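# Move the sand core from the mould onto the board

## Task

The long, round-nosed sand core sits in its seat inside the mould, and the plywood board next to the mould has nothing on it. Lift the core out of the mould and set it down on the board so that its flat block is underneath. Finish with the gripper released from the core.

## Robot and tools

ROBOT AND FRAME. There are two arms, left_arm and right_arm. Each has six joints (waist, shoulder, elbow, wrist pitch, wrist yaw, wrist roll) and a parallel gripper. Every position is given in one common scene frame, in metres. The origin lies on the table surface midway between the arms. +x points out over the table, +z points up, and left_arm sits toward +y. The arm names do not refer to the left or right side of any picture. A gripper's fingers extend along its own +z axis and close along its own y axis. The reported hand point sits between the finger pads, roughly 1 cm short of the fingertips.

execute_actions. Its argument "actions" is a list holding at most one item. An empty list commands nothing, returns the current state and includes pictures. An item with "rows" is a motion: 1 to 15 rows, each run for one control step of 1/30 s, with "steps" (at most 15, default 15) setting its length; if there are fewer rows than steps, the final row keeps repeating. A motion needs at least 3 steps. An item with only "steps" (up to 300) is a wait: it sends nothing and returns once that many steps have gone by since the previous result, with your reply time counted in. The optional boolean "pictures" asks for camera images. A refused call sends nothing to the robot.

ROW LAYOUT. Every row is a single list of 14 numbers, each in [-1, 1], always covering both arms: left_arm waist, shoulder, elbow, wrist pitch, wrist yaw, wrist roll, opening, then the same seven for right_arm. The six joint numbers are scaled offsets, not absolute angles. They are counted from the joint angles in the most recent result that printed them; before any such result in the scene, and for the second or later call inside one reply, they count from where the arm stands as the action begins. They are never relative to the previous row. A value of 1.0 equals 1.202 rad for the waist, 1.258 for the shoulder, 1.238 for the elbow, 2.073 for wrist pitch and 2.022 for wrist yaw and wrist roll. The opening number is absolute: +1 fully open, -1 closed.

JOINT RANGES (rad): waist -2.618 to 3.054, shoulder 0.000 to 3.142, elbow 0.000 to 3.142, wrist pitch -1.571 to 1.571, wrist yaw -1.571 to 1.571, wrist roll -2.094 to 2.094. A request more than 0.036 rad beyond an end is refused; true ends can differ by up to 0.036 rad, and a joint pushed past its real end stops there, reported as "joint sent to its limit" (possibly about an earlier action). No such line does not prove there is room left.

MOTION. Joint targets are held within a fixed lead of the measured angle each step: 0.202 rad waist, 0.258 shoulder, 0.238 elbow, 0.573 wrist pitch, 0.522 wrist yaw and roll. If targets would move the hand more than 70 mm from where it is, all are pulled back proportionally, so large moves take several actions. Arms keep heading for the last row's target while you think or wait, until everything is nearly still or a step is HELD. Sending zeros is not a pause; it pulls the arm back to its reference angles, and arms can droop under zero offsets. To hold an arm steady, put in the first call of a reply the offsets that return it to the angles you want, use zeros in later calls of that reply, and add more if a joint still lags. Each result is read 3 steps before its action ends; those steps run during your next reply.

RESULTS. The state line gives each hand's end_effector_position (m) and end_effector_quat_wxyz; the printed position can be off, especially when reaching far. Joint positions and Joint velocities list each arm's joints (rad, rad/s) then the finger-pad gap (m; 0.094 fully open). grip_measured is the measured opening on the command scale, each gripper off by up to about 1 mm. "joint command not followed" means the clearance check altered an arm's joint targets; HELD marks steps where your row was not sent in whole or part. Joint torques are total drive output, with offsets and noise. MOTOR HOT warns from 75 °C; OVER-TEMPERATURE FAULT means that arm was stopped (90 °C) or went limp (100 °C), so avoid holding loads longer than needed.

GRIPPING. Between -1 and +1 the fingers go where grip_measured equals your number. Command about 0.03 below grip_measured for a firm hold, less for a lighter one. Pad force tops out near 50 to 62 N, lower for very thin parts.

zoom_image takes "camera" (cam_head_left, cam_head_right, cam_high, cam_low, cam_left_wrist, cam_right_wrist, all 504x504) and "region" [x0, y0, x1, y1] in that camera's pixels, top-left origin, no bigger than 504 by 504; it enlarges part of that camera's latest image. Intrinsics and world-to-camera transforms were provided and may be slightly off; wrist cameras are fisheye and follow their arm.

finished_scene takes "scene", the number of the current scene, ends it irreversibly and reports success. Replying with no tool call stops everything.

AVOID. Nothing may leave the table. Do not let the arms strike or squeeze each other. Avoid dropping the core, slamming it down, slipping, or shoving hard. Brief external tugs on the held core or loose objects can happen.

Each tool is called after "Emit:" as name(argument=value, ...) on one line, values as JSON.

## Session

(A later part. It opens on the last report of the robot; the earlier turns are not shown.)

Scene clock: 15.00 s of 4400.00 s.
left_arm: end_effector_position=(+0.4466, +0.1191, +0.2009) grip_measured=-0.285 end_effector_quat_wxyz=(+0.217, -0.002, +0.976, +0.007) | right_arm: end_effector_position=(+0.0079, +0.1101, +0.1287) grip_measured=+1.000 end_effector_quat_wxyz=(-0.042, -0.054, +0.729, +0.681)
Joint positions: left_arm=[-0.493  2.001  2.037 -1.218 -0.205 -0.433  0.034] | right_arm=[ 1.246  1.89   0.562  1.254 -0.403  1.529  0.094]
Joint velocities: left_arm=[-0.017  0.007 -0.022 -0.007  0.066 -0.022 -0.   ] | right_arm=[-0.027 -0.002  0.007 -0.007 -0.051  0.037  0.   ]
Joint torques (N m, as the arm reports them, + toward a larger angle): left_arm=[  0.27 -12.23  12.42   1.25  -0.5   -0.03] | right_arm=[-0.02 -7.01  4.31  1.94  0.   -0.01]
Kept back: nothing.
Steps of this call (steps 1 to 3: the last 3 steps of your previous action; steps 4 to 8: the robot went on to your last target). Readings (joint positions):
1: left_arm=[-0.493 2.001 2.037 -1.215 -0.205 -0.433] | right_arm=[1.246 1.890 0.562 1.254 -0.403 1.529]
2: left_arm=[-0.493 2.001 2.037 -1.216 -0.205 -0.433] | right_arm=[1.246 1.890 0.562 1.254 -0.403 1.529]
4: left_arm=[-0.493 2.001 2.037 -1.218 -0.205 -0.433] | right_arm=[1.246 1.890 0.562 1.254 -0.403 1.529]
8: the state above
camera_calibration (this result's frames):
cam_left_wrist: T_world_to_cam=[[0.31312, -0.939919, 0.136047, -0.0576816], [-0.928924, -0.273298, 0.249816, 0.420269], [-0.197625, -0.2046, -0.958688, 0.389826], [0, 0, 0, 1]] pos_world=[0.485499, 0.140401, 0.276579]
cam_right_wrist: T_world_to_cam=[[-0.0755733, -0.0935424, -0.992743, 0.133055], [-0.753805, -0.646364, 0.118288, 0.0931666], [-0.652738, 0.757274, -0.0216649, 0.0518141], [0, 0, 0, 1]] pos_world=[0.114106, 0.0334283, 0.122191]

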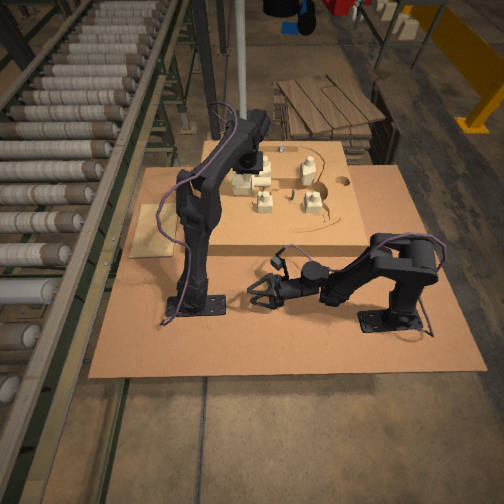

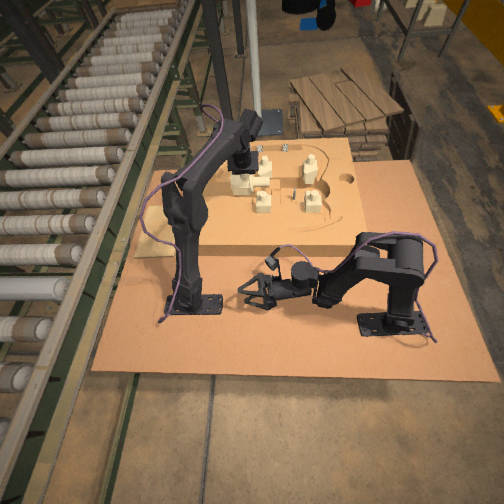

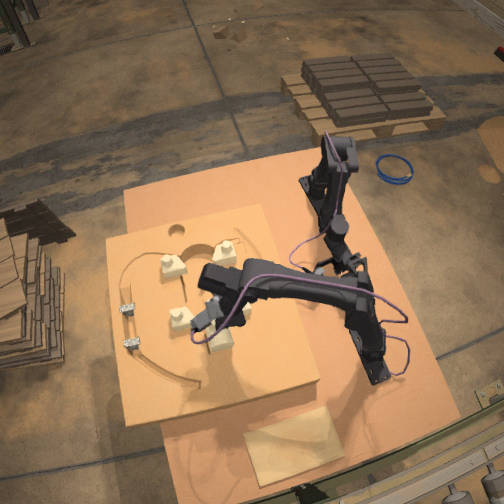

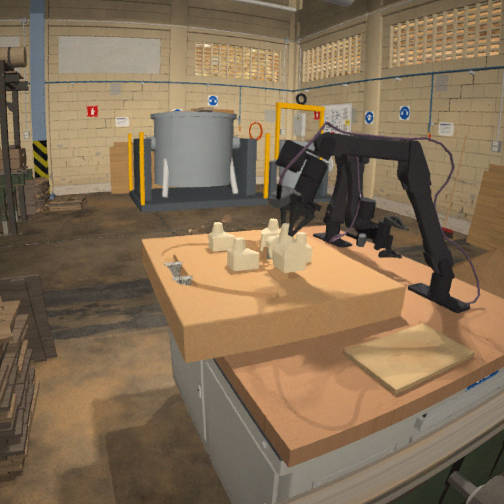

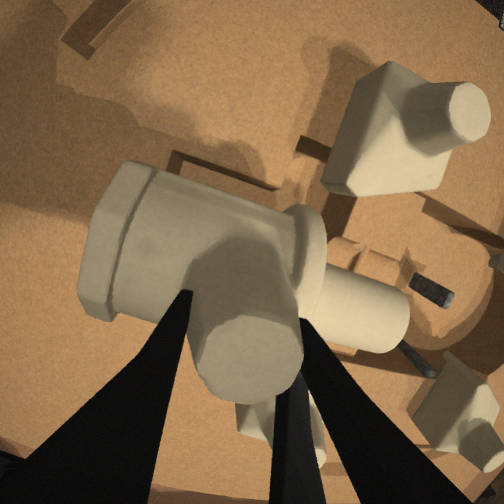

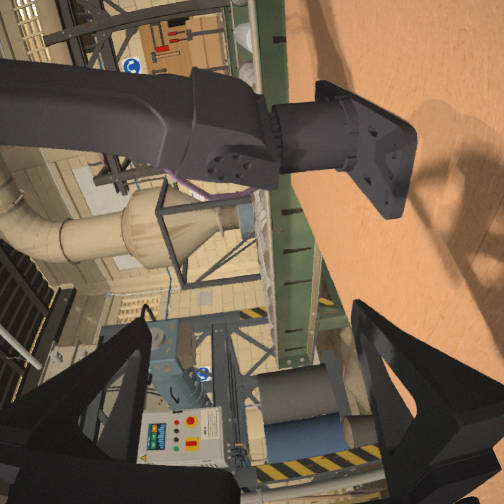

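Emit:
execute_actions(actions=[{"rows": [[0.008,-0.052,0.0304,0.029,-0.020,-0.001,-0.37,0,-0.006,0.004,0.003,0,-0.001,1],[0.0170,-0.0610,0.0187,0.0295,-0.0215,-0.001,-0.37,0,-0.006,0.004,0.003,0,-0.001,1],[0.0271,-0.0688,0.0070,0.0295,-0.0223,-0.001,-0.37,0,-0.006,0.004,0.003,0,-0.001,1],[0.0375,-0.0764,-0.0035,0.0295,-0.0223,-0.001,-0.37,0,-0.006,0.004,0.003,0,-0.001,1],[0.0496,-0.0850,-0.0132,0.0295,-0.0223,-0.001,-0.37,0,-0.006,0.004,0.003,0,-0.001,1],[0.0635,-0.0948,-0.0234,0.0295,-0.0223,-0.001,-0.37,0,-0.006,0.004,0.003,0,-0.001,1],[0.0790,-0.1055,-0.0345,0.0295,-0.0223,-0.001,-0.37,0,-0.006,0.004,0.003,0,-0.001,1],[0.0959,-0.1169,-0.0464,0.0295,-0.0223,-0.001,-0.37,0,-0.006,0.004,0.003,0,-0.001,1],[0.1144,-0.1289,-0.0590,0.0295,-0.0223,-0.001,-0.37,0,-0.006,0.004,0.003,0,-0.001,1],[0.1341,-0.1415,-0.0721,0.0295,-0.0223,-0.001,-0.37,0,-0.006,0.004,0.003,0,-0.001,1],[0.1550,-0.1543,-0.0856,0.0295,-0.0223,-0.001,-0.37,0,-0.006,0.004,0.003,0,-0.001,1],[0.1771,-0.1674,-0.0992,0.0295,-0.0223,-0.002,-0.37,0,-0.006,0.004,0.003,0,-0.001,1],[0.2001,-0.1804,-0.1128,0.0295,-0.0243,-0.0073,-0.37,0,-0.006,0.004,0.003,0,-0.001,1],[0.2240,-0.1933,-0.1262,0.0295,-0.0289,-0.0179,-0.37,0,-0.006,0.004,0.003,0,-0.001,1],[0.2485,-0.2058,-0.1393,0.0295,-0.0342,-0.0304,-0.37,0,-0.006,0.004,0.003,0,-0.001,1]], "steps": 15}])

Emit:
execute_actions(actions=[{"rows": [[0.0756,-0.0848,-0.0178,0.0295,-0.0367,-0.0355,-0.37,0,-0.006,0.004,0.003,0,-0.001,1],[0.1012,-0.0963,-0.0326,0.0295,-0.0433,-0.0513,-0.37,0,-0.006,0.004,0.003,0,-0.001,1],[0.1270,-0.1069,-0.0484,0.0295,-0.0504,-0.0683,-0.37,0,-0.006,0.004,0.003,0,-0.001,1],[0.1531,-0.1167,-0.0652,0.0295,-0.0577,-0.0865,-0.37,0,-0.006,0.004,0.003,0,-0.001,1],[0.1791,-0.1253,-0.0825,0.0295,-0.0652,-0.1057,-0.37,0,-0.006,0.004,0.003,0,-0.001,1],[0.2050,-0.1329,-0.1003,0.0295,-0.0727,-0.1257,-0.37,0,-0.006,0.004,0.003,0,-0.001,1],[0.2305,-0.1392,-0.1184,0.0295,-0.0801,-0.1462,-0.37,0,-0.006,0.004,0.003,0,-0.001,1],[0.2557,-0.1442,-0.1365,0.0295,-0.0873,-0.1671,-0.37,0,-0.006,0.004,0.003,0,-0.001,1],[0.2803,-0.1478,-0.1542,0.0300,-0.0941,-0.1880,-0.37,0,-0.006,0.004,0.003,0,-0.001,1],[0.3041,-0.1500,-0.1716,0.0324,-0.1006,-0.2085,-0.37,0,-0.006,0.004,0.003,0,-0.001,1],[0.3271,-0.1507,-0.1881,0.0371,-0.1066,-0.2288,-0.37,0,-0.006,0.004,0.003,0,-0.001,1],[0.3492,-0.1507,-0.2046,0.0428,-0.1121,-0.2481,-0.37,0,-0.006,0.004,0.003,0,-0.001,1],[0.3701,-0.1507,-0.2216,0.0487,-0.1170,-0.2665,-0.37,0,-0.006,0.004,0.003,0,-0.001,1],[0.3899,-0.1507,-0.2387,0.0525,-0.1214,-0.2834,-0.37,0,-0.006,0.004,0.003,0,-0.001,1],[0.4083,-0.1507,-0.2558,0.0560,-0.1251,-0.2990,-0.37,0,-0.006,0.004,0.003,0,-0.001,1]], "steps": 15}])

Emit:
execute_actions(actions=[{"rows": [[0.0571,-0.042,-0.0251,0.0396,-0.0548,-0.0858,-0.37,0,-0.006,0.004,0.003,0,-0.001,1],[0.0726,-0.042,-0.0399,0.0433,-0.0575,-0.0976,-0.37,0,-0.006,0.004,0.003,0,-0.001,1],[0.0864,-0.042,-0.0542,0.0473,-0.0595,-0.1070,-0.37,0,-0.006,0.004,0.003,0,-0.001,1],[0.0986,-0.042,-0.0677,0.0514,-0.0610,-0.1145,-0.37,0,-0.006,0.004,0.003,0,-0.001,1],[0.1090,-0.042,-0.0803,0.0553,-0.0620,-0.1194,-0.37,0,-0.006,0.004,0.003,0,-0.001,1],[0.1176,-0.042,-0.0918,0.0596,-0.0625,-0.1218,-0.37,0,-0.006,0.004,0.003,0,-0.001,1],[0.1244,-0.042,-0.1022,0.0640,-0.0626,-0.1216,-0.37,0,-0.006,0.004,0.003,0,-0.001,1],[0.1292,-0.042,-0.1111,0.0690,-0.0621,-0.1190,-0.37,0,-0.006,0.004,0.003,0,-0.001,1],[0.1321,-0.042,-0.1185,0.0740,-0.0612,-0.1140,-0.37,0,-0.006,0.004,0.003,0,-0.001,1],[0.1331,-0.042,-0.1245,0.0791,-0.0597,-0.1062,-0.37,0,-0.006,0.004,0.003,0,-0.001,1],[0.1331,-0.042,-0.1287,0.0817,-0.0590,-0.1019,-0.37,0,-0.006,0.004,0.003,0,-0.001,1],[0.1331,-0.042,-0.1313,0.0819,-0.0590,-0.1019,-0.37,0,-0.006,0.004,0.003,0,-0.001,1],[0.1331,-0.042,-0.1321,0.0806,-0.0590,-0.1019,-0.37,0,-0.006,0.004,0.003,0,-0.001,1],[0.1331,-0.042,-0.1321,0.0787,-0.0590,-0.1019,-0.37,0,-0.006,0.004,0.003,0,-0.001,1],[0.1331,-0.042,-0.1321,0.0725,-0.0590,-0.1019,-0.37,0,-0.006,0.004,0.003,0,-0.001,1]], "steps": 15}])

Emit:
execute_actions(actions=[{"steps": 10}], pictures=true)

Scene clock: 19.47 s of 4400.00 s.
left_arm: end_effector_position=(+0.4419, +0.1919, +0.2064) grip_measured=-0.285 end_effector_quat_wxyz=(+0.210, -0.074, +0.975, +0.018) | right_arm: end_effector_position=(+0.0079, +0.1101, +0.1287) grip_measured=+1.000 end_effector_quat_wxyz=(-0.042, -0.054, +0.729, +0.681)
Joint positions: left_arm=[-0.343  1.893  1.914 -1.211 -0.192 -0.433  0.034] | right_arm=[ 1.246  1.89   0.562  1.254 -0.403  1.529  0.094]
Joint velocities: left_arm=[ 0.799 -0.486 -0.442  0.022 -0.066 -0.022  0.   ] | right_arm=[-0.032  0.022 -0.002 -0.022  0.051 -0.051  0.   ]
Joint torques (N m, as the arm reports them, + toward a larger angle): left_arm=[  1.37 -12.81  10.06   1.18  -0.68  -0.05] | right_arm=[-0.04 -7.01  4.32  1.94  0.   -0.03]
Steps of this call (steps 1 to 15: the robot went on to your last target; steps 16 to 90: nothing new was sent; then 1.07 s passed at rest; steps 91 to 102: the first 12 steps of this action). Readings (joint positions):
91: left_arm=[-0.493 2.001 2.037 -1.219 -0.205 -0.433] | right_arm=[1.246 1.890 0.562 1.254 -0.403 1.529]
92: left_arm=[-0.493 2.001 2.037 -1.219 -0.205 -0.433] | right_arm=[1.246 1.890 0.562 1.254 -0.403 1.529]
94: left_arm=[-0.487 1.993 2.025 -1.214 -0.203 -0.433] | right_arm=[1.246 1.890 0.562 1.254 -0.403 1.529]
98: left_arm=[-0.439 1.954 1.975 -1.211 -0.193 -0.433] | right_arm=[1.246 1.890 0.562 1.254 -0.403 1.529]
102: the state above

Scene clock: 19.97 s of 4400.00 s.
left_arm: end_effector_position=(+0.3782, +0.4079, +0.1943) grip_measured=-0.285 end_effector_quat_wxyz=(+0.194, -0.460, +0.860, +0.108) | right_arm: end_effector_position=(+0.0079, +0.1101, +0.1287) grip_measured=+1.000 end_effector_quat_wxyz=(-0.042, -0.054, +0.729, +0.681)
Joint positions: left_arm=[ 0.118  1.704  1.629 -1.191 -0.333 -0.789  0.034] | right_arm=[ 1.246  1.89   0.562  1.254 -0.403  1.529  0.094]
Joint velocities: left_arm=[ 0.779 -0.032 -0.613  0.066 -0.271 -1.077  0.001] | right_arm=[ 0.007 -0.012 -0.002  0.037 -0.066 -0.022  0.   ]
Joint torques (N m, as the arm reports them, + toward a larger angle): left_arm=[ 0.05 -9.78  9.48  1.09 -0.61 -0.03] | right_arm=[ 0.   -7.04  4.3   1.94 -0.01 -0.03]
Steps of this call (steps 1 to 3: the last 3 steps of your previous action; steps 4 to 15: the first 12 steps of this action, its rows measured from where the robot was after step 3). Readings (joint positions):
3: left_arm=[-0.254 1.840 1.866 -1.210 -0.202 -0.449] | right_arm=[1.246 1.890 0.562 1.254 -0.403 1.529]
4: left_arm=[-0.223 1.822 1.850 -1.209 -0.208 -0.462] | right_arm=[1.246 1.890 0.562 1.254 -0.403 1.529]
5: left_arm=[-0.191 1.805 1.834 -1.208 -0.215 -0.478] | right_arm=[1.246 1.890 0.562 1.254 -0.403 1.529]
7: left_arm=[-0.127 1.773 1.798 -1.205 -0.233 -0.521] | right_arm=[1.246 1.890 0.562 1.254 -0.403 1.529]
11: left_arm=[-0.002 1.724 1.717 -1.198 -0.282 -0.642] | right_arm=[1.246 1.890 0.562 1.254 -0.403 1.529]
15: the state above

Scene clock: 20.47 s of 4400.00 s.
left_arm: end_effector_position=(+0.3095, +0.4925, +0.1307) grip_measured=-0.285 end_effector_quat_wxyz=(-0.153, +0.670, -0.708, -0.165) | right_arm: end_effector_position=(+0.0079, +0.1101, +0.1287) grip_measured=+1.000 end_effector_quat_wxyz=(-0.042, -0.054, +0.729, +0.681)
Joint positions: left_arm=[ 0.353  1.703  1.383 -1.078 -0.421 -1.102  0.034] | right_arm=[ 1.246  1.89   0.562  1.254 -0.403  1.529  0.094]
Joint velocities: left_arm=[ 0.017 -0.012 -0.173  0.242  0.037 -0.007 -0.001] | right_arm=[-0.012  0.002 -0.017  0.022 -0.007  0.037  0.   ]
Joint torques (N m, as the arm reports them, + toward a larger angle): left_arm=[ 0.29 -9.8   9.87  0.76 -0.87 -0.05] | right_arm=[-0.02 -7.    4.3   1.94  0.   -0.03]
Steps of this call (steps 1 to 3: the last 3 steps of your previous action; steps 4 to 15: the first 12 steps of this action, its rows measured from where the robot was after step 3). Readings (joint positions):
3: left_arm=[0.197 1.703 1.562 -1.171 -0.364 -0.900] | right_arm=[1.246 1.890 0.562 1.254 -0.403 1.529]
4: left_arm=[0.221 1.703 1.540 -1.163 -0.373 -0.933] | right_arm=[1.246 1.890 0.562 1.254 -0.403 1.529]
5: left_arm=[0.244 1.703 1.519 -1.155 -0.382 -0.965] | right_arm=[1.246 1.890 0.562 1.254 -0.403 1.529]
7: left_arm=[0.285 1.703 1.482 -1.142 -0.397 -1.020] | right_arm=[1.246 1.890 0.562 1.254 -0.403 1.529]
11: left_arm=[0.339 1.703 1.421 -1.110 -0.418 -1.091] | right_arm=[1.246 1.890 0.562 1.254 -0.403 1.529]
15: the state above

Scene clock: 20.80 s of 4400.00 s.
left_arm: end_effector_position=(+0.3132, +0.4929, +0.1292) grip_measured=-0.285 end_effector_quat_wxyz=(-0.159, +0.671, -0.707, -0.159) | right_arm: end_effector_position=(+0.0079, +0.1101, +0.1287) grip_measured=+1.000 end_effector_quat_wxyz=(-0.042, -0.054, +0.729, +0.681)
Joint positions: left_arm=[ 0.353  1.703  1.376 -1.055 -0.415 -1.102  0.034] | right_arm=[ 1.246  1.89   0.562  1.254 -0.403  1.529  0.094]
Joint velocities: left_arm=[-0.007  0.002  0.007 -0.022  0.066 -0.022  0.   ] | right_arm=[ 0.002  0.002  0.007 -0.081  0.051  0.022  0.   ]
Joint torques (N m, as the arm reports them, + toward a larger angle): left_arm=[ 0.34 -9.81  9.49  0.66 -0.92 -0.05] | right_arm=[-0.02 -7.01  4.3   1.94  0.   -0.02]
Kept back: nothing.
Steps of this call (steps 1 to 3: the last 3 steps of your previous action; steps 4 to 10: the robot went on to your last target). Readings (joint positions):
1: left_arm=[0.353 1.703 1.379 -1.072 -0.420 -1.102] | right_arm=[1.246 1.890 0.562 1.254 -0.403 1.529]
2: left_arm=[0.353 1.703 1.377 -1.067 -0.418 -1.102] | right_arm=[1.246 1.890 0.562 1.254 -0.403 1.529]
4: left_arm=[0.353 1.703 1.376 -1.062 -0.415 -1.102] | right_arm=[1.246 1.890 0.562 1.254 -0.403 1.529]
8: left_arm=[0.353 1.703 1.376 -1.056 -0.415 -1.102] | right_arm=[1.246 1.890 0.562 1.254 -0.403 1.529]
10: the state above
camera_calibration (this result's frames):
cam_left_wrist: T_world_to_cam=[[0.955931, 0.257241, 0.1415, -0.446955], [0.220157, -0.946937, 0.234181, 0.390658], [0.194233, -0.192709, -0.96184, 0.243063], [0, 0, 0, 1]] pos_world=[0.294041, 0.531744, 0.205547]
cam_right_wrist: T_world_to_cam=[[-0.0755733, -0.0935424, -0.992743, 0.133055], [-0.753805, -0.646364, 0.118288, 0.0931666], [-0.652738, 0.757274, -0.0216649, 0.0518141], [0, 0, 0, 1]] pos_world=[0.114106, 0.0334283, 0.122191]

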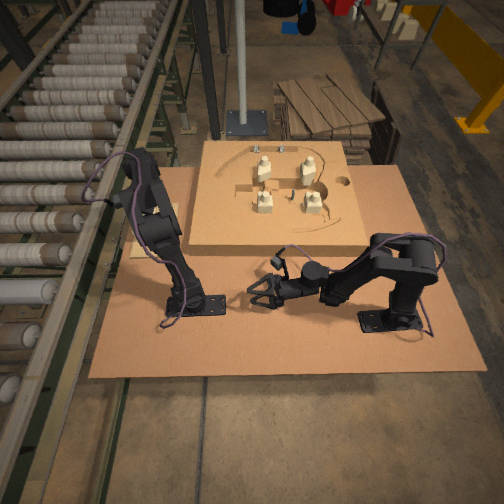

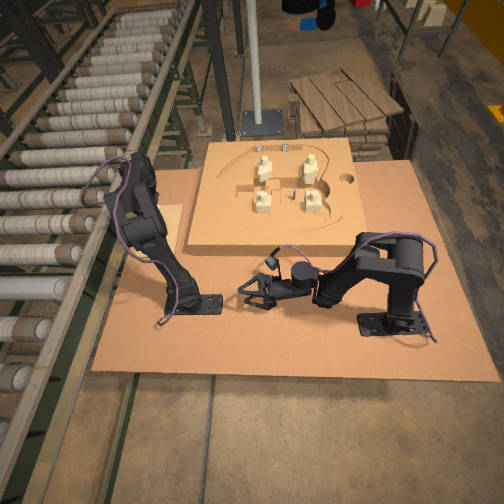

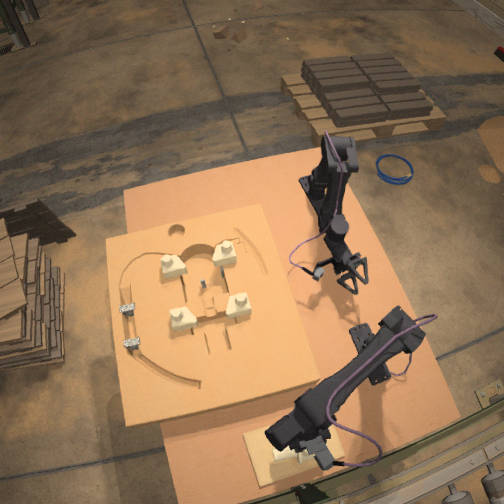

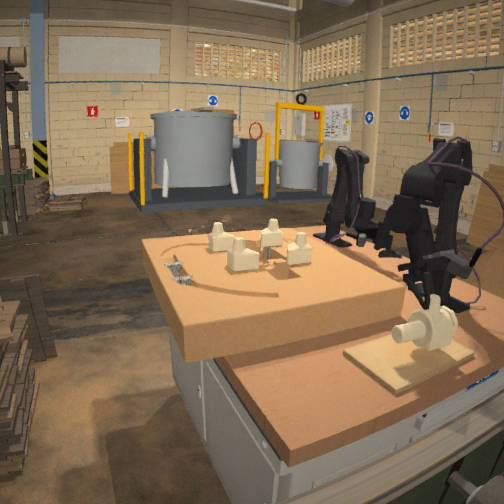

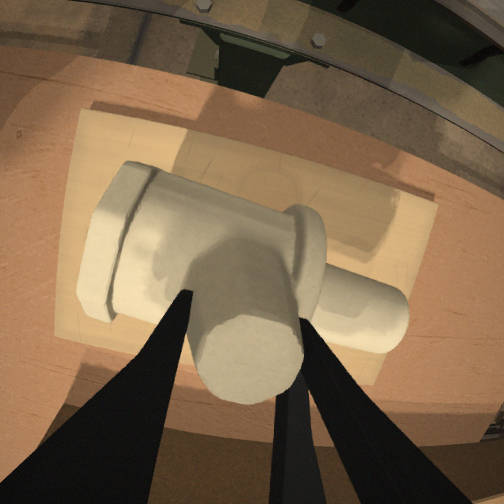

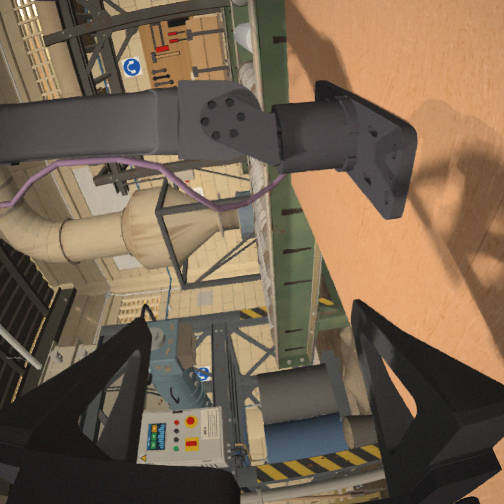

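Emit:
execute_actions(actions=[{"rows": [[0.0,-0.042,0.0158,0.0164,-0.033,-0.002,-0.37,0,-0.006,0.004,0.003,0,-0.001,1],[-0.005,-0.042,0.0109,0.0183,-0.032,-0.002,-0.37,0,-0.006,0.004,0.003,0,-0.001,1],[-0.010,-0.042,0.0044,0.0235,-0.031,-0.002,-0.37,0,-0.006,0.004,0.003,0,-0.001,1],[-0.015,-0.042,-0.0036,0.0320,-0.030,-0.002,-0.37,0,-0.006,0.004,0.003,0,-0.001,1],[-0.020,-0.042,-0.0125,0.0397,-0.030,-0.002,-0.37,0,-0.006,0.004,0.003,0,-0.001,1],[-0.024,-0.042,-0.0214,0.0482,-0.030,-0.002,-0.37,0,-0.006,0.004,0.003,0,-0.001,1],[-0.027,-0.042,-0.0295,0.0554,-0.030,-0.002,-0.37,0,-0.006,0.004,0.003,0,-0.001,1],[-0.029,-0.042,-0.0359,0.0607,-0.030,-0.002,-0.37,0,-0.006,0.004,0.003,0,-0.001,1],[-0.030,-0.042,-0.0408,0.0637,-0.030,-0.002,-0.37,0,-0.006,0.004,0.003,0,-0.001,1],[-0.030,-0.042,-0.0448,0.0638,-0.030,-0.002,-0.37,0,-0.006,0.004,0.003,0,-0.001,1],[-0.030,-0.042,-0.0481,0.0630,-0.030,-0.002,-0.37,0,-0.006,0.004,0.003,0,-0.001,1],[-0.030,-0.042,-0.0513,0.0625,-0.030,-0.002,-0.37,0,-0.006,0.004,0.003,0,-0.001,1],[-0.030,-0.042,-0.0545,0.0615,-0.030,-0.002,-0.37,0,-0.006,0.004,0.003,0,-0.001,1],[-0.030,-0.042,-0.0578,0.0595,-0.030,-0.002,-0.37,0,-0.006,0.004,0.003,0,-0.001,1],[-0.030,-0.042,-0.0610,0.0570,-0.030,-0.002,-0.37,0,-0.006,0.004,0.003,0,-0.001,1]], "steps": 15}])

Emit:
execute_actions(actions=[{"rows": [[-0.004,-0.042,0.010,0.017,-0.033,-0.002,-0.37,0,-0.006,0.004,0.003,0,-0.001,1],[-0.003,-0.042,0.008,0.017,-0.033,-0.002,-0.37,0,-0.006,0.004,0.003,0,-0.001,1],[-0.002,-0.040,0.0065,0.016,-0.030,-0.001,-0.37,0,-0.006,0.004,0.003,0,-0.001,1],[-0.002,-0.037,0.005,0.014,-0.026,-0.001,-0.37,0,-0.006,0.004,0.003,0,-0.001,1],[-0.002,-0.034,0.004,0.012,-0.022,-0.001,-0.35,0,-0.006,0.004,0.003,0,-0.001,1],[-0.002,-0.031,0.004,0.010,-0.018,-0.001,-0.33,0,-0.006,0.004,0.003,0,-0.001,1],[-0.002,-0.028,0.004,0.008,-0.014,-0.001,-0.305,0,-0.006,0.004,0.003,0,-0.001,1],[-0.002,-0.024,0.004,0.006,-0.011,-0.001,-0.28,0,-0.006,0.004,0.003,0,-0.001,1],[-0.002,-0.021,0.005,0.005,-0.009,-0.001,-0.24,0,-0.006,0.004,0.003,0,-0.001,1],[-0.002,-0.019,0.006,0.004,-0.008,-0.001,-0.18,0,-0.006,0.004,0.003,0,-0.001,1],[-0.002,-0.018,0.008,0.004,-0.008,-0.001,-0.11,0,-0.006,0.004,0.003,0,-0.001,1],[-0.002,-0.018,0.010,0.004,-0.008,-0.001,-0.04,0,-0.006,0.004,0.003,0,-0.001,1],[-0.002,-0.018,0.012,0.004,-0.008,-0.001,0.04,0,-0.006,0.004,0.003,0,-0.001,1],[-0.002,-0.018,0.014,0.003,-0.008,-0.001,0.12,0,-0.006,0.004,0.003,0,-0.001,1],[-0.002,-0.018,0.017,0.003,-0.008,-0.001,0.2,0,-0.006,0.004,0.003,0,-0.001,1]], "steps": 15}])

Emit:
execute_actions(actions=[{"rows": [[-0.002,-0.016,0.0232,0.002,-0.007,0,0.26,0,-0.006,0.004,0.003,0,-0.001,1],[-0.002,-0.016,0.0296,0.0,-0.007,0,0.3,0,-0.006,0.004,0.003,0,-0.001,1],[-0.002,-0.016,0.0399,-0.0064,-0.007,0,0.3,0,-0.006,0.004,0.003,0,-0.001,1],[-0.002,-0.016,0.0533,-0.0202,-0.007,0,0.3,0,-0.006,0.004,0.003,0,-0.001,1],[-0.002,-0.016,0.0690,-0.0350,-0.007,0,0.3,0,-0.006,0.004,0.003,0,-0.001,1],[-0.002,-0.016,0.0856,-0.0506,-0.007,0,0.3,0,-0.006,0.004,0.003,0,-0.001,1],[-0.002,-0.016,0.1023,-0.0651,-0.007,0,0.3,0,-0.006,0.004,0.003,0,-0.001,1],[-0.002,-0.016,0.1179,-0.0774,-0.007,0,0.3,0,-0.006,0.004,0.003,0,-0.001,1],[-0.002,-0.016,0.1313,-0.0874,-0.007,0,0.3,0,-0.006,0.004,0.003,0,-0.001,1],[-0.002,-0.016,0.1416,-0.0943,-0.007,0,0.3,0,-0.006,0.004,0.003,0,-0.001,1],[-0.002,-0.016,0.1481,-0.0973,-0.007,0,0.3,0,-0.006,0.004,0.003,0,-0.001,1],[-0.002,-0.016,0.1502,-0.0958,-0.007,0,0.3,0,-0.006,0.004,0.003,0,-0.001,1],[-0.002,-0.016,0.1502,-0.0909,-0.007,0,0.3,0,-0.006,0.004,0.003,0,-0.001,1],[-0.002,-0.016,0.1502,-0.0823,-0.007,0,0.3,0,-0.006,0.004,0.003,0,-0.001,1],[-0.002,-0.016,0.1502,-0.0772,-0.007,0,0.3,0,-0.006,0.004,0.003,0,-0.001,1]], "steps": 15}])

Emit:
execute_actions(actions=[{"steps": 4}], pictures=true)

Scene clock: 23.93 s of 4400.00 s.
left_arm: end_effector_position=(+0.3164, +0.4825, +0.1090) grip_measured=-0.285 end_effector_quat_wxyz=(+0.159, -0.661, +0.717, +0.153) | right_arm: end_effector_position=(+0.0079, +0.1101, +0.1287) grip_measured=+1.000 end_effector_quat_wxyz=(-0.042, -0.054, +0.729, +0.681)
Joint positions: left_arm=[ 0.326  1.703  1.298 -0.979 -0.406 -1.102  0.034] | right_arm=[ 1.246  1.89   0.562  1.254 -0.403  1.529  0.094]
Joint velocities: left_arm=[-0.032  0.007 -0.139  0.125  0.051 -0.037 -0.001] | right_arm=[ 0.007 -0.012  0.002 -0.037 -0.007  0.007  0.   ]
Joint torques (N m, as the arm reports them, + toward a larger angle): left_arm=[-0.55 -9.77  9.48  0.73 -1.01 -0.05] | right_arm=[-0.02 -7.03  4.32  1.94  0.   -0.03]
Steps of this call (steps 1 to 30: the robot went on to your last target; steps 31 to 82: nothing new was sent; steps 83 to 94: the first 12 steps of this action). Readings (joint positions):
83: left_arm=[0.353 1.703 1.376 -1.055 -0.415 -1.102] | right_arm=[1.246 1.890 0.562 1.254 -0.403 1.529]
84: left_arm=[0.353 1.703 1.376 -1.055 -0.415 -1.102] | right_arm=[1.246 1.890 0.562 1.254 -0.403 1.529]
86: left_arm=[0.353 1.703 1.370 -1.046 -0.415 -1.102] | right_arm=[1.246 1.890 0.562 1.254 -0.403 1.529]
90: left_arm=[0.339 1.703 1.330 -1.004 -0.415 -1.102] | right_arm=[1.246 1.890 0.562 1.254 -0.403 1.529]
94: the state above

Scene clock: 24.43 s of 4400.00 s.
left_arm: end_effector_position=(+0.3168, +0.4816, +0.1078) grip_measured=-0.072 end_effector_quat_wxyz=(+0.159, -0.661, +0.718, +0.152) | right_arm: end_effector_position=(+0.0079, +0.1101, +0.1287) grip_measured=+1.000 end_effector_quat_wxyz=(-0.042, -0.054, +0.729, +0.681)
Joint positions: left_arm=[ 0.324  1.703  1.294 -0.974 -0.404 -1.102  0.044] | right_arm=[ 1.246  1.89   0.562  1.254 -0.403  1.529  0.094]
Joint velocities: left_arm=[ 0.017 -0.002 -0.007  0.037  0.081  0.066  0.06 ] | right_arm=[-0.022 -0.002  0.007 -0.051  0.066  0.037  0.   ]
Joint torques (N m, as the arm reports them, + toward a larger angle): left_arm=[-0.17 -7.7   8.5   0.37 -0.42 -0.03] | right_arm=[-0.03 -7.02  4.3   1.94 -0.01 -0.03]
Steps of this call (steps 1 to 3: the last 3 steps of your previous action; steps 4 to 15: the first 12 steps of this action, its rows measured from where the robot was after step 3). Readings (joint positions):
3: left_arm=[0.324 1.703 1.294 -0.975 -0.406 -1.102] | right_arm=[1.246 1.890 0.562 1.254 -0.403 1.529]
4: left_arm=[0.324 1.703 1.294 -0.975 -0.406 -1.102] | right_arm=[1.246 1.890 0.562 1.254 -0.403 1.529]
5: left_arm=[0.324 1.703 1.294 -0.975 -0.406 -1.102] | right_arm=[1.246 1.890 0.562 1.254 -0.403 1.529]
7: left_arm=[0.324 1.703 1.294 -0.975 -0.406 -1.102] | right_arm=[1.246 1.890 0.562 1.254 -0.403 1.529]
11: left_arm=[0.324 1.703 1.294 -0.975 -0.405 -1.102] | right_arm=[1.246 1.890 0.562 1.254 -0.403 1.529]
15: the state above

Scene clock: 24.93 s of 4400.00 s.
left_arm: end_effector_position=(+0.3247, +0.4843, +0.1474) grip_measured=+0.298 end_effector_quat_wxyz=(+0.168, -0.662, +0.716, +0.148) | right_arm: end_effector_position=(+0.0079, +0.1101, +0.1287) grip_measured=+1.000 end_effector_quat_wxyz=(-0.042, -0.054, +0.729, +0.681)
Joint positions: left_arm=[ 0.324  1.703  1.448 -1.107 -0.404 -1.102  0.061] | right_arm=[ 1.246  1.89   0.562  1.254 -0.403  1.529  0.094]
Joint velocities: left_arm=[ 0.007  0.012  0.276 -0.183  0.095  0.007 -0.001] | right_arm=[-0.012 -0.007  0.007  0.022 -0.037 -0.022  0.   ]
Joint torques (N m, as the arm reports them, + toward a larger angle): left_arm=[-0.2  -7.61  8.75  0.16 -0.38 -0.01] | right_arm=[-0.03 -7.01  4.33  1.94  0.   -0.03]
Steps of this call (steps 1 to 3: the last 3 steps of your previous action; steps 4 to 15: the first 12 steps of this action, its rows measured from where the robot was after step 3). Readings (joint positions):
3: left_arm=[0.324 1.703 1.294 -0.974 -0.404 -1.102] | right_arm=[1.246 1.890 0.562 1.254 -0.403 1.529]
4: left_arm=[0.324 1.703 1.294 -0.974 -0.404 -1.102] | right_arm=[1.246 1.890 0.562 1.254 -0.403 1.529]
5: left_arm=[0.324 1.703 1.294 -0.974 -0.404 -1.102] | right_arm=[1.246 1.890 0.562 1.254 -0.403 1.529]
7: left_arm=[0.324 1.703 1.306 -0.984 -0.404 -1.102] | right_arm=[1.246 1.890 0.562 1.254 -0.403 1.529]
11: left_arm=[0.324 1.703 1.379 -1.047 -0.404 -1.102] | right_arm=[1.246 1.890 0.562 1.254 -0.403 1.529]
15: the state above

Scene clock: 25.07 s of 4400.00 s.
left_arm: end_effector_position=(+0.3241, +0.4841, +0.1497) grip_measured=+0.298 end_effector_quat_wxyz=(+0.167, -0.662, +0.716, +0.148) | right_arm: end_effector_position=(+0.0079, +0.1101, +0.1287) grip_measured=+1.000 end_effector_quat_wxyz=(-0.042, -0.054, +0.729, +0.681)
Joint positions: left_arm=[ 0.324  1.703  1.458 -1.12  -0.404 -1.102  0.061] | right_arm=[ 1.246  1.89   0.562  1.254 -0.403  1.529  0.094]
Joint velocities: left_arm=[ 0.017 -0.002 -0.007 -0.037 -0.022  0.007  0.   ] | right_arm=[ 0.002  0.017 -0.012 -0.066  0.066  0.037  0.   ]
Joint torques (N m, as the arm reports them, + toward a larger angle): left_arm=[-0.2  -7.6   9.48  0.28 -0.38 -0.01] | right_arm=[-0.01 -7.03  4.31  1.94 -0.01 -0.03]
Kept back: nothing.
Steps of this call (steps 1 to 3: the last 3 steps of your previous action; step 4: the robot went on to your last target). Readings (joint positions):
1: left_arm=[0.324 1.703 1.455 -1.115 -0.404 -1.102] | right_arm=[1.246 1.890 0.562 1.254 -0.403 1.529]
2: left_arm=[0.324 1.703 1.457 -1.118 -0.404 -1.102] | right_arm=[1.246 1.890 0.562 1.254 -0.403 1.529]
4: the state above
camera_calibration (this result's frames):
cam_left_wrist: T_world_to_cam=[[0.960446, 0.228328, 0.159407, -0.448133], [0.186096, -0.952126, 0.242538, 0.387424], [0.207154, -0.20328, -0.956956, 0.259203], [0, 0, 0, 1]] pos_world=[0.304615, 0.523888, 0.225517]
cam_right_wrist: T_world_to_cam=[[-0.0755733, -0.0935424, -0.992743, 0.133055], [-0.753805, -0.646364, 0.118288, 0.0931666], [-0.652738, 0.757274, -0.0216649, 0.0518141], [0, 0, 0, 1]] pos_world=[0.114106, 0.0334283, 0.122191]

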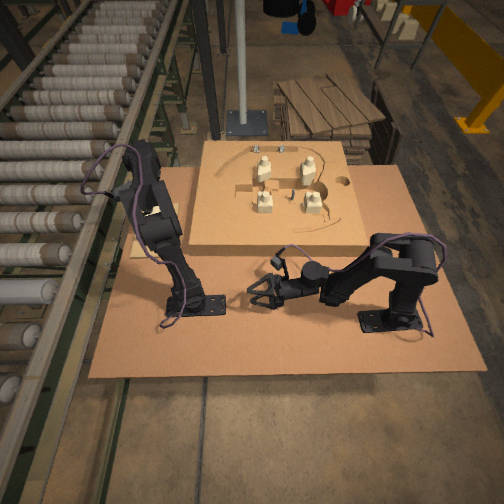

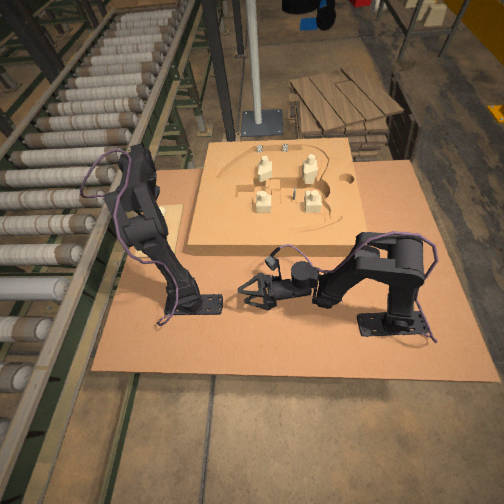

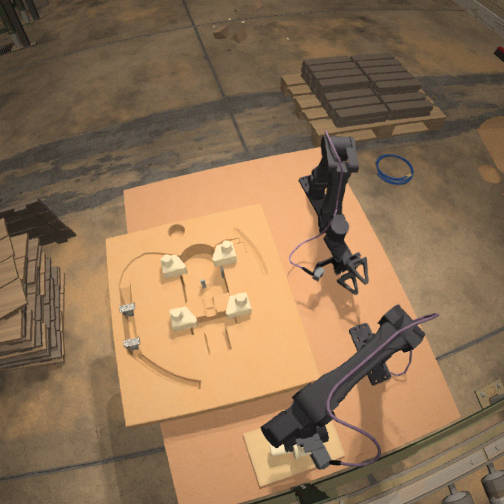

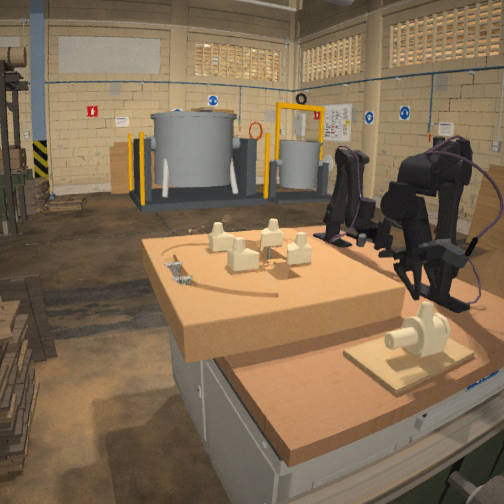

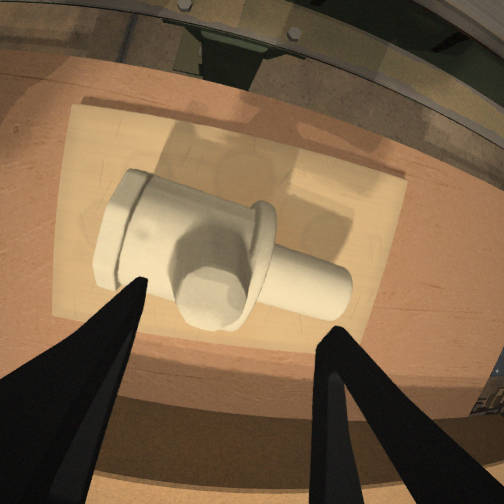

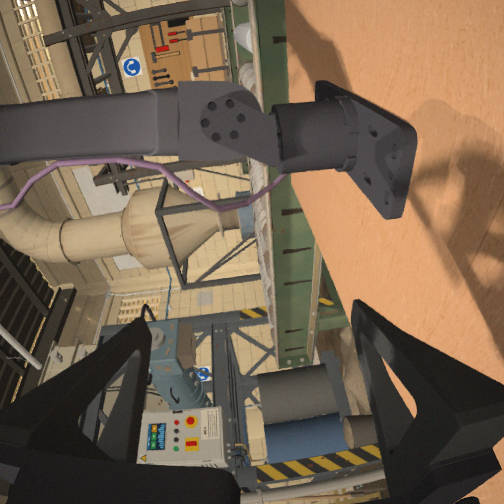

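The core touched down at the same gripper height as in scene 1 (z≈0.108 m) and sits flat-block-down on the board. The gripper is open and clear.

Emit:
finished_scene(scene=2)

The scene is finished: the task was done.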